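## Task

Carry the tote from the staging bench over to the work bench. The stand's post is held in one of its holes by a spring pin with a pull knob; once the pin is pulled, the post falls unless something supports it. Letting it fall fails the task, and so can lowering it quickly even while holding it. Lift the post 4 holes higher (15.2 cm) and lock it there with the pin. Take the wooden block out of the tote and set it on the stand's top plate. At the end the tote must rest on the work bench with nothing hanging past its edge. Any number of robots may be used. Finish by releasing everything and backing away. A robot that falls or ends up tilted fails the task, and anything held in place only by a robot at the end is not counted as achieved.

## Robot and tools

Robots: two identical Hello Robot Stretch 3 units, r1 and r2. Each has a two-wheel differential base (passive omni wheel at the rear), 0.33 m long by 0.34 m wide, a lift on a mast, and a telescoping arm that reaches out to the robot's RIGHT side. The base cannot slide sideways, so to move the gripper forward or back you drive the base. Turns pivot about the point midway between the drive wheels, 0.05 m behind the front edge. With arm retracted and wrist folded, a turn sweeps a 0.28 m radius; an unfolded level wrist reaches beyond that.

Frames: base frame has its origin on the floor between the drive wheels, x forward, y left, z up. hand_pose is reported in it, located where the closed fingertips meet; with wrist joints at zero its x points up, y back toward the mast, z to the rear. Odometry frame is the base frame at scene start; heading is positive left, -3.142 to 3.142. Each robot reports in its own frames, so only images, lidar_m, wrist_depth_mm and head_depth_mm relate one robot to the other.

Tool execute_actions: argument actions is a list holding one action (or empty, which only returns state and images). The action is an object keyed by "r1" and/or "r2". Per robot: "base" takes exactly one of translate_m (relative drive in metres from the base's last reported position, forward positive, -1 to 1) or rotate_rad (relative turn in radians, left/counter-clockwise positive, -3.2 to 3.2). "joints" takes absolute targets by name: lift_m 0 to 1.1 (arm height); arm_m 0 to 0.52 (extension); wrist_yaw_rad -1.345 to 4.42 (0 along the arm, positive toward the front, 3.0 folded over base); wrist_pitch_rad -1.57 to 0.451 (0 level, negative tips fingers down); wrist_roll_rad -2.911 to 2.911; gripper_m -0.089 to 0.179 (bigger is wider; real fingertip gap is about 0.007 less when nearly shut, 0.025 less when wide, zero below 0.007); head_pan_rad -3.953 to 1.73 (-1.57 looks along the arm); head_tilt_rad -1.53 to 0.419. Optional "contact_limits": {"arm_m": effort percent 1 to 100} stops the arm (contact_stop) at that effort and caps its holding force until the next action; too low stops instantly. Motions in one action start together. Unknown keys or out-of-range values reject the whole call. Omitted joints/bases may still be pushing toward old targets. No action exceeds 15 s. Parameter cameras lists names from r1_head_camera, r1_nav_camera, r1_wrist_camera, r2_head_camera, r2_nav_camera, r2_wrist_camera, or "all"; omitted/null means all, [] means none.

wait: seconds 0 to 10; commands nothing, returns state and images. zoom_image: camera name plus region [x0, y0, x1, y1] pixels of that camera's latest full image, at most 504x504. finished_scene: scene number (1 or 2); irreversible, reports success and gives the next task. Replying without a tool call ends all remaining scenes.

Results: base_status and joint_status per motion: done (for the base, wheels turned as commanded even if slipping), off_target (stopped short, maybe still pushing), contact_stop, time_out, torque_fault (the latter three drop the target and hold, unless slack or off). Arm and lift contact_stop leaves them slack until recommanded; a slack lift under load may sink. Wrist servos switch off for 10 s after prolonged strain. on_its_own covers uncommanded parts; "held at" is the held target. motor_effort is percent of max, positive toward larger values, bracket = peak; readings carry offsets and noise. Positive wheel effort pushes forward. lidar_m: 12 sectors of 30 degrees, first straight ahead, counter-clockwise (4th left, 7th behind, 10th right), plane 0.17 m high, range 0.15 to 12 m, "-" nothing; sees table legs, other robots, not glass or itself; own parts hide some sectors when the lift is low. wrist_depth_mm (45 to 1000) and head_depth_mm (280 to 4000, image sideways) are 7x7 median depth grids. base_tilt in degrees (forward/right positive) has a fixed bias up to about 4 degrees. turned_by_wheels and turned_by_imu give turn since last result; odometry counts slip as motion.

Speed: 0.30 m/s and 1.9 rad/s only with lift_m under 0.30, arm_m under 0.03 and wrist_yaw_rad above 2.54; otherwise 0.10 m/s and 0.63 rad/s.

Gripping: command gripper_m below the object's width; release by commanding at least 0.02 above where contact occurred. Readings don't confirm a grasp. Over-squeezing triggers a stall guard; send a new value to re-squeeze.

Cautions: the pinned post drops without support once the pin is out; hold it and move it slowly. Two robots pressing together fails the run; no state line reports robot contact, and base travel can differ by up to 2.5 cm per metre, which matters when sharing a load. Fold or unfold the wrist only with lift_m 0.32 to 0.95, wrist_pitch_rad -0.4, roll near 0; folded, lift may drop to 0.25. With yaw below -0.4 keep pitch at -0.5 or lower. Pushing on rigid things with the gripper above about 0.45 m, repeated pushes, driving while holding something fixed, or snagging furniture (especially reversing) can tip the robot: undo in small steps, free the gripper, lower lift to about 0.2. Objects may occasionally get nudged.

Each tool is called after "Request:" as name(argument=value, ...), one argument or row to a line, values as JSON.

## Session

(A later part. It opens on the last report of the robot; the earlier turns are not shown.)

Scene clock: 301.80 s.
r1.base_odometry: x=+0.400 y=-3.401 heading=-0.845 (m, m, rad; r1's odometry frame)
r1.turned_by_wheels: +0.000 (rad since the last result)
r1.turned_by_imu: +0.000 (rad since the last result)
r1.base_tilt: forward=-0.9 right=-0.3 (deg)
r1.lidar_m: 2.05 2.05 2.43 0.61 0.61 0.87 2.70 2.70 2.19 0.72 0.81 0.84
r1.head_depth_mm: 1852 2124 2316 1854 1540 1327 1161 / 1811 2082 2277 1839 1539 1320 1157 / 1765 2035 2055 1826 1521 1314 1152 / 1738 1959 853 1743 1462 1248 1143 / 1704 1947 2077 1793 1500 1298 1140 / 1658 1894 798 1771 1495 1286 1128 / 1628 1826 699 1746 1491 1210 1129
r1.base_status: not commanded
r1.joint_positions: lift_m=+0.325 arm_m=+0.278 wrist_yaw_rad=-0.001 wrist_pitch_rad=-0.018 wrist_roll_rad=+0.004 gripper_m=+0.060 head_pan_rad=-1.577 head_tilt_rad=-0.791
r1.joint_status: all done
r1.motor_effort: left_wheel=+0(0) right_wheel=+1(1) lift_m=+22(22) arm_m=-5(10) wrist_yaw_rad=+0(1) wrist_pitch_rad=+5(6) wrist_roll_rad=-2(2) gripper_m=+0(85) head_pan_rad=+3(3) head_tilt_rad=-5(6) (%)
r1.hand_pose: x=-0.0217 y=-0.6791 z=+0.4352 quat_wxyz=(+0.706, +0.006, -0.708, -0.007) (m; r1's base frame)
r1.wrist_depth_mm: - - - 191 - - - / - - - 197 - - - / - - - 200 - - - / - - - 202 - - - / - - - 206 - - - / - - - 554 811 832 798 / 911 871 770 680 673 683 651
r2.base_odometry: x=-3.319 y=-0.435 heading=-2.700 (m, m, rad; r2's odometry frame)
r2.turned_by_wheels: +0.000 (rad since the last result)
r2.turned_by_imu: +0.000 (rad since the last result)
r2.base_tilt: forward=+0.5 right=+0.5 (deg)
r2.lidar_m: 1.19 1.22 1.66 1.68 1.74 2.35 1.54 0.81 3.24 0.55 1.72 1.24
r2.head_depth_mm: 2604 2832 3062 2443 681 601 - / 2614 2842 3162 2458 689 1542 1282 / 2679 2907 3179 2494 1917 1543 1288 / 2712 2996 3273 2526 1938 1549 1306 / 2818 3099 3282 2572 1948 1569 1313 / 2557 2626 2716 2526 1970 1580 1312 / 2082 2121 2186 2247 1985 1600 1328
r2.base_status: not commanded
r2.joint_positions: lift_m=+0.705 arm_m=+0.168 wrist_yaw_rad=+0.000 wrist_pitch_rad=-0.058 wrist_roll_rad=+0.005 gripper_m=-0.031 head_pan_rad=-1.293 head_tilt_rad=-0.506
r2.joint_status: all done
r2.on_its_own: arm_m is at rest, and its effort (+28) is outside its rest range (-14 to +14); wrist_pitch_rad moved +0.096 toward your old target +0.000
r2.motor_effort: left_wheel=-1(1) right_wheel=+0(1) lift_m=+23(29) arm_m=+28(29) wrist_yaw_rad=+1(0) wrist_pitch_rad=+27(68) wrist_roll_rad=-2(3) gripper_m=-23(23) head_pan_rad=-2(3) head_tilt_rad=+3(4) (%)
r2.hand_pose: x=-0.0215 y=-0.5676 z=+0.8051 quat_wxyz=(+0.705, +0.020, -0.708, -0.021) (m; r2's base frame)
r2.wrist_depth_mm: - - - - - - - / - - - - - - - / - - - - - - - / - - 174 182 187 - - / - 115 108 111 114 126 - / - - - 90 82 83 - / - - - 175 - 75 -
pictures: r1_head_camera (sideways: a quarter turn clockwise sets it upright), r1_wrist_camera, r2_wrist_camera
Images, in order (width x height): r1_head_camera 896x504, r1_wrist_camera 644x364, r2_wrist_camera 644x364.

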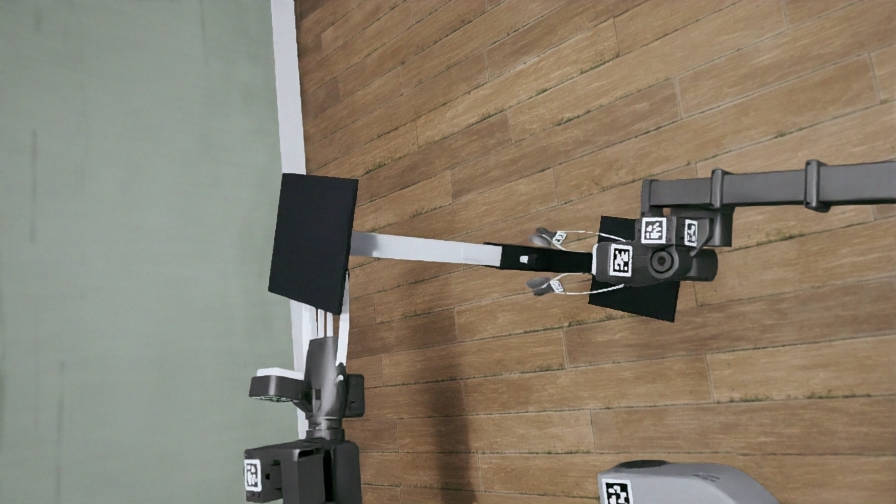

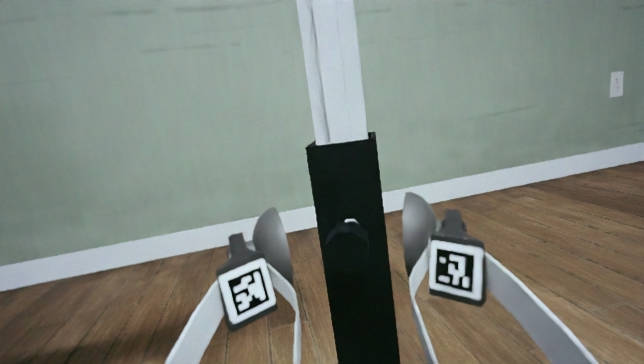

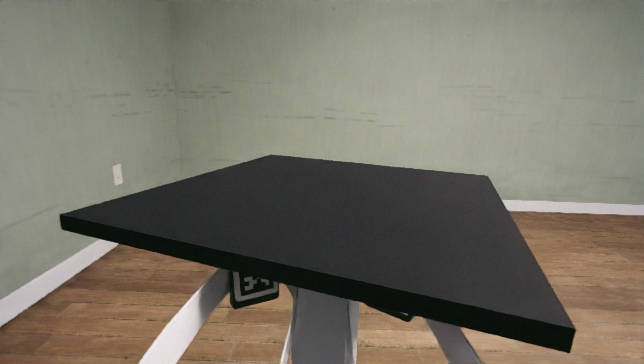

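Request:
execute_actions(
  actions=[
    {"r2":{"joints":{"arm_m":0.161}},"r1":{"joints":{"arm_m":0.312}}},
  ],
  cameras=[],
)

Request:
execute_actions(
  actions=[
    {"r1":{"joints":{"gripper_m":-0.05}}},
  ],
  cameras=[],
)

Request:
execute_actions(
  actions=[
    {"r1":{"joints":{"arm_m":0.28}},"r2":{"joints":{"lift_m":0.76}}},
  ],
  cameras=["r1_wrist_camera"],
)

Scene clock: 303.30 s.
r1.base_odometry: x=+0.400 y=-3.401 heading=-0.845 (m, m, rad; r1's odometry frame)
r1.turned_by_wheels: +0.000 (rad since the last result)
r1.turned_by_imu: +0.000 (rad since the last result)
r1.base_tilt: forward=-0.8 right=-0.3 (deg)
r1.lidar_m: 2.05 2.06 2.43 0.61 0.61 0.87 2.69 2.70 2.19 0.72 0.81 0.84
r1.head_depth_mm: 1842 2130 2300 1847 1546 1335 1161 / 1810 2077 2290 1840 1535 1321 1151 / 1767 2032 2063 1822 1525 1308 1146 / 1730 1983 852 1748 1502 1268 1147 / 1696 1940 2071 1796 1503 1293 1140 / 1662 1879 799 1780 1488 1284 1132 / 1631 1829 700 1765 1483 1208 1122
r1.base_status: not commanded
r1.joint_positions: lift_m=+0.325 arm_m=+0.312 wrist_yaw_rad=-0.001 wrist_pitch_rad=-0.019 wrist_roll_rad=+0.004 gripper_m=+0.060 head_pan_rad=-1.577 head_tilt_rad=-0.791
r1.joint_status: all done
r1.motor_effort: left_wheel=+0(0) right_wheel=+1(2) lift_m=+22(22) arm_m=+5(3) wrist_yaw_rad=+1(2) wrist_pitch_rad=+6(6) wrist_roll_rad=-1(2) gripper_m=+0(0) head_pan_rad=+4(2) head_tilt_rad=-6(5) (%)
r1.hand_pose: x=-0.0217 y=-0.7123 z=+0.4351 quat_wxyz=(+0.706, +0.007, -0.708, -0.007) (m; r1's base frame)
r1.wrist_depth_mm: - - - 157 - - - / - - - 163 - - - / - - - 168 - - - / - - - 167 - - - / - - - 172 170 - - / - - - 177 176 864 791 / 865 885 785 446 631 674 655
r2.base_odometry: x=-3.319 y=-0.435 heading=-2.700 (m, m, rad; r2's odometry frame)
r2.turned_by_wheels: +0.000 (rad since the last result)
r2.turned_by_imu: +0.000 (rad since the last result)
r2.base_tilt: forward=+0.5 right=+0.6 (deg)
r2.lidar_m: 1.19 1.22 1.66 1.68 1.73 2.34 1.54 0.81 3.26 0.55 1.71 1.24
r2.head_depth_mm: 2595 2832 3086 2443 678 602 - / 2638 2906 3124 2453 686 1533 1287 / 2700 2958 3177 2476 1905 1532 1292 / 2781 3041 3271 2506 1931 1556 1303 / 2793 3100 3268 2558 1941 1561 1310 / 2542 2628 2706 2523 1980 1577 1326 / 2087 2129 2189 2232 1976 1576 1328
r2.base_status: not commanded
r2.joint_positions: lift_m=+0.705 arm_m=+0.161 wrist_yaw_rad=+0.001 wrist_pitch_rad=-0.053 wrist_roll_rad=+0.001 gripper_m=-0.031 head_pan_rad=-1.293 head_tilt_rad=-0.506
r2.joint_status: all done
r2.motor_effort: left_wheel=+1(1) right_wheel=+0(1) lift_m=+26(26) arm_m=-6(26) wrist_yaw_rad=-1(2) wrist_pitch_rad=+25(27) wrist_roll_rad=+0(2) gripper_m=-22(23) head_pan_rad=-3(3) head_tilt_rad=+3(4) (%)
r2.hand_pose: x=-0.0211 y=-0.5610 z=+0.8062 quat_wxyz=(+0.707, +0.019, -0.707, -0.018) (m; r2's base frame)
r2.wrist_depth_mm: - - - - - - - / - - - - - - - / - - - - - - - / - - 175 182 192 - - / - 123 109 112 115 129 - / - - - 92 84 84 - / - - - 178 - - -
pictures: none
No camera images: the call's "cameras" was empty. Leave "cameras" out to get every camera's image.

Scene clock: 304.90 s.
r1.base_odometry: x=+0.400 y=-3.401 heading=-0.846 (m, m, rad; r1's odometry frame)
r1.turned_by_wheels: +0.000 (rad since the last result)
r1.turned_by_imu: +0.000 (rad since the last result)
r1.base_tilt: forward=-0.9 right=-0.4 (deg)
r1.lidar_m: 2.05 2.05 2.44 0.61 0.61 0.87 2.69 2.70 2.19 0.72 0.81 0.83
r1.head_depth_mm: 1857 2132 2319 1853 1548 1328 1163 / 1808 2081 2287 1841 1532 1324 1159 / 1763 2026 2074 1814 1529 1309 1141 / 1734 1985 853 1757 1515 1271 1145 / 1701 1946 2055 1787 1508 1296 1136 / 1662 1884 799 1780 1492 1286 1130 / 1633 1820 700 1759 1481 1210 1124
r1.base_status: not commanded
r1.joint_positions: lift_m=+0.325 arm_m=+0.312 wrist_yaw_rad=-0.013 wrist_pitch_rad=-0.019 wrist_roll_rad=+0.003 gripper_m=-0.048 head_pan_rad=-1.577 head_tilt_rad=-0.791
r1.joint_status: all done
r1.on_its_own: wrist_yaw_rad is at rest, and its effort (+15) is outside its rest range (-12 to +12)
r1.motor_effort: left_wheel=-2(2) right_wheel=+5(6) lift_m=+22(22) arm_m=+4(5) wrist_yaw_rad=+15(14) wrist_pitch_rad=+6(6) wrist_roll_rad=-1(1) gripper_m=-31(100) head_pan_rad=+3(3) head_tilt_rad=-5(5) (%)
r1.hand_pose: x=-0.0248 y=-0.7123 z=+0.4351 quat_wxyz=(+0.706, +0.002, -0.708, -0.012) (m; r1's base frame)
r1.wrist_depth_mm: - - - 158 - - - / - - - 164 - - - / - - - 168 - - - / - - - 166 - - - / - - - 170 - - - / - - - 139 822 838 776 / 898 853 796 442 682 681 664
r2.base_odometry: x=-3.319 y=-0.435 heading=-2.700 (m, m, rad; r2's odometry frame)
r2.turned_by_wheels: +0.000 (rad since the last result)
r2.turned_by_imu: +0.000 (rad since the last result)
r2.base_tilt: forward=+0.5 right=+0.5 (deg)
r2.lidar_m: 1.18 1.23 1.66 1.68 1.74 2.35 1.54 0.81 3.25 0.55 1.71 1.24
r2.head_depth_mm: 2592 2877 3075 2441 678 602 - / 2642 2857 3162 2435 685 1546 1289 / 2706 2968 3211 2505 1908 1539 1296 / 2751 3042 3222 2494 1932 1558 1296 / 2794 3085 3359 2558 1948 1561 1310 / 2559 2609 2720 2529 1963 1575 1312 / 2071 2124 2171 2220 1978 1589 1330
r2.base_status: not commanded
r2.joint_positions: lift_m=+0.705 arm_m=+0.161 wrist_yaw_rad=+0.001 wrist_pitch_rad=-0.053 wrist_roll_rad=+0.001 gripper_m=-0.031 head_pan_rad=-1.293 head_tilt_rad=-0.506
r2.joint_status: not commanded
r2.motor_effort: left_wheel=+0(1) right_wheel=+0(0) lift_m=+26(26) arm_m=-6(6) wrist_yaw_rad=-1(1) wrist_pitch_rad=+25(25) wrist_roll_rad=+0(0) gripper_m=-22(22) head_pan_rad=-2(2) head_tilt_rad=+3(3) (%)
r2.hand_pose: x=-0.0211 y=-0.5610 z=+0.8062 quat_wxyz=(+0.707, +0.019, -0.707, -0.018) (m; r2's base frame)
r2.wrist_depth_mm: - - - - - - - / - - - - - - - / - - - - - - - / - - 174 183 192 - - / - 123 109 112 115 129 - / - - - 92 84 84 - / - - - 178 - - -
pictures: none
No camera images: the call's "cameras" was empty. Leave "cameras" out to get every camera's image.

Scene clock: 306.57 s.
r1.base_odometry: x=+0.400 y=-3.401 heading=-0.846 (m, m, rad; r1's odometry frame)
r1.turned_by_wheels: +0.000 (rad since the last result)
r1.turned_by_imu: +0.001 (rad since the last result)
r1.base_tilt: forward=-0.7 right=-0.4 (deg)
r1.lidar_m: 2.05 2.06 2.43 0.61 0.61 0.87 2.70 2.70 2.18 0.72 0.81 0.84
r1.head_depth_mm: 1849 2114 2309 1863 1539 1327 1162 / 1812 2085 2272 1837 1539 1320 1159 / 1758 2026 2097 1816 1522 1317 1153 / 1731 1962 810 1760 1482 1256 1143 / 1694 1926 2090 1775 1507 1293 1137 / 1658 1851 1974 1771 1488 1287 1129 / 1631 1790 1961 1754 1487 1216 1121
r1.base_status: not commanded
r1.joint_positions: lift_m=+0.325 arm_m=+0.281 wrist_yaw_rad=+0.000 wrist_pitch_rad=+0.008 wrist_roll_rad=+0.004 gripper_m=-0.042 head_pan_rad=-1.577 head_tilt_rad=-0.791
r1.joint_status: all done
r1.on_its_own: gripper_m is held at -0.044, not at your -0.050, by its stall guard, which is not easing now
r1.motor_effort: left_wheel=+0(2) right_wheel=+1(5) lift_m=+22(22) arm_m=-11(26) wrist_yaw_rad=+1(15) wrist_pitch_rad=-2(6) wrist_roll_rad=-1(3) gripper_m=-21(30) head_pan_rad=+2(3) head_tilt_rad=-5(5) (%)
r1.hand_pose: x=-0.0216 y=-0.6824 z=+0.4420 quat_wxyz=(+0.706, -0.003, -0.708, +0.002) (m; r1's base frame)
r1.wrist_depth_mm: - - - 189 - - - / - - - 195 - - - / - - - 200 - - - / - - - 198 - - - / - - - 202 - - - / - - - 209 860 900 833 / 983 908 848 728 720 720 673
r2.base_odometry: x=-3.319 y=-0.435 heading=-2.700 (m, m, rad; r2's odometry frame)
r2.turned_by_wheels: +0.000 (rad since the last result)
r2.turned_by_imu: +0.000 (rad since the last result)
r2.base_tilt: forward=+0.5 right=+0.5 (deg)
r2.lidar_m: 1.19 1.23 1.66 1.68 1.74 2.35 1.54 0.81 3.25 0.55 1.72 1.24
r2.head_depth_mm: 2584 2794 3070 2433 630 - - / 2642 2899 3107 2459 670 1529 1255 / 2672 2957 3206 2489 1848 1534 1291 / 2740 3031 3279 2514 1926 1549 1296 / 2829 3056 3326 2542 1937 1559 1315 / 2547 2627 2697 2518 1964 1577 1316 / 2071 2137 2178 2243 1988 1586 1323
r2.base_status: not commanded
r2.joint_positions: lift_m=+0.760 arm_m=+0.161 wrist_yaw_rad=+0.001 wrist_pitch_rad=-0.101 wrist_roll_rad=-0.003 gripper_m=-0.031 head_pan_rad=-1.293 head_tilt_rad=-0.506
r2.joint_status: all done
r2.on_its_own: wrist_pitch_rad is at rest, and its effort (+48) is outside its rest range (-20 to +32)
r2.motor_effort: left_wheel=+1(1) right_wheel=+0(0) lift_m=+36(38) arm_m=-6(6) wrist_yaw_rad=-1(1) wrist_pitch_rad=+48(48) wrist_roll_rad=+1(2) gripper_m=-22(22) head_pan_rad=-3(2) head_tilt_rad=+3(3) (%)
r2.hand_pose: x=-0.0211 y=-0.5589 z=+0.8484 quat_wxyz=(+0.708, +0.037, -0.705, -0.035) (m; r2's base frame)
r2.wrist_depth_mm: - - - - - - - / - - - - - - - / - - - - - - - / - - 174 183 189 - - / - 122 117 119 123 146 - / - - - 95 91 97 - / - - - 185 - 79 -
pictures: r1_wrist_camera
Images, in order (width x height): r1_wrist_camera 644x364.

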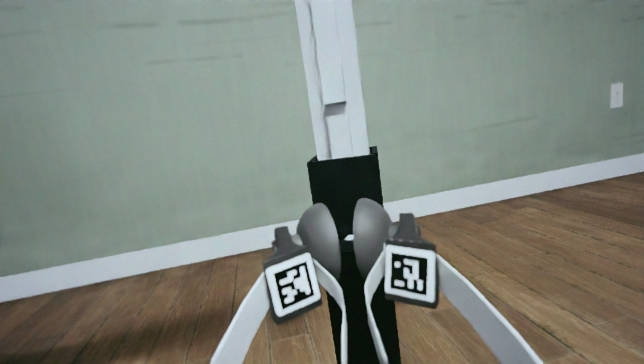

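Passed. Continue.

Request:
execute_actions(
  actions=[
    {"r1":{"joints":{"arm_m":0.277}},"r2":{"joints":{"lift_m":0.86}}},
  ],
  cameras=["r1_wrist_camera"],
)

Request:
execute_actions(
  actions=[
    {"r1":{"joints":{"gripper_m":0.06}}},
  ],
  cameras=[],
)

Request:
execute_actions(
  actions=[
    {"r2":{"joints":{"lift_m":0.885}}},
  ],
  cameras=["r1_wrist_camera"],
)

Scene clock: 308.50 s.
r1.base_odometry: x=+0.400 y=-3.401 heading=-0.846 (m, m, rad; r1's odometry frame)
r1.turned_by_wheels: +0.000 (rad since the last result)
r1.turned_by_imu: +0.000 (rad since the last result)
r1.base_tilt: forward=-0.9 right=-0.2 (deg)
r1.lidar_m: 2.05 2.06 2.45 0.61 0.62 0.87 2.69 2.70 2.18 0.72 0.81 0.83
r1.head_depth_mm: 1856 2131 2299 1855 1551 1327 1163 / 1805 2075 2272 1834 1534 1324 1156 / 1757 2022 2097 1820 1531 1317 1151 / 1725 1955 814 1753 1482 1253 1144 / 1686 1936 2111 1785 1503 1295 1140 / 1656 1831 1979 1766 1492 1287 1130 / 1624 1769 1966 1766 1479 1209 1124
r1.base_status: not commanded
r1.joint_positions: lift_m=+0.325 arm_m=+0.278 wrist_yaw_rad=-0.001 wrist_pitch_rad=+0.008 wrist_roll_rad=+0.004 gripper_m=-0.042 head_pan_rad=-1.577 head_tilt_rad=-0.791
r1.joint_status: all done
r1.on_its_own: gripper_m is held at -0.044, not at your -0.050, by its stall guard, which is not easing now
r1.motor_effort: left_wheel=+0(0) right_wheel=+1(1) lift_m=+22(22) arm_m=-9(14) wrist_yaw_rad=+1(1) wrist_pitch_rad=-2(2) wrist_roll_rad=-1(1) gripper_m=-20(21) head_pan_rad=+4(3) head_tilt_rad=-5(5) (%)
r1.hand_pose: x=-0.0216 y=-0.6792 z=+0.4420 quat_wxyz=(+0.706, -0.003, -0.708, +0.002) (m; r1's base frame)
r1.wrist_depth_mm: - - - 192 - - - / - - - 199 - - - / - - - 203 - - - / - - - 200 - - - / - - - 204 - - - / - - - 213 - 913 816 / 997 884 848 760 738 703 685
r2.base_odometry: x=-3.319 y=-0.435 heading=-2.700 (m, m, rad; r2's odometry frame)
r2.turned_by_wheels: +0.000 (rad since the last result)
r2.turned_by_imu: +0.000 (rad since the last result)
r2.base_tilt: forward=+0.5 right=+0.6 (deg)
r2.lidar_m: 1.19 1.23 1.66 1.68 1.74 2.35 1.54 0.81 3.24 0.55 1.72 1.24
r2.head_depth_mm: 2572 2815 3082 2417 643 - - / 2648 2859 3151 2468 671 1537 1240 / 2679 2968 3199 2506 1857 1530 1293 / 2769 3024 3274 2518 1916 1549 1298 / 2783 3053 3326 2585 1937 1571 1312 / 2531 2621 2712 2501 1965 1574 1314 / 2075 2138 2175 2239 1973 1592 1323
r2.base_status: not commanded
r2.joint_positions: lift_m=+0.772 arm_m=+0.161 wrist_yaw_rad=-0.001 wrist_pitch_rad=-0.149 wrist_roll_rad=+0.005 gripper_m=-0.031 head_pan_rad=-1.293 head_tilt_rad=-0.506
r2.joint_status: lift_m contact_stop (moved +0.012 of +0.100)
r2.on_its_own: lift_m is slack since a contact_stop, until your next command for it (your +0.860 is given up); wrist_pitch_rad is at rest, and its effort (+69) is outside its rest range (-20 to +32)
r2.motor_effort: left_wheel=+0(2) right_wheel=+0(2) lift_m=+30(52) arm_m=+2(6) wrist_yaw_rad=+1(2) wrist_pitch_rad=+69(95) wrist_roll_rad=-2(13) gripper_m=-20(21) head_pan_rad=-2(3) head_tilt_rad=+3(3) (%)
r2.hand_pose: x=-0.0216 y=-0.5557 z=+0.8484 quat_wxyz=(+0.704, +0.052, -0.706, -0.053) (m; r2's base frame)
r2.wrist_depth_mm: - - - - - - - / - - - - - - - / - - - - - - - / - - 172 176 182 - - / - 127 121 123 125 - - / - - - 100 95 101 - / - - - 196 - 84 -
pictures: r1_wrist_camera
Images, in order (width x height): r1_wrist_camera 644x364.

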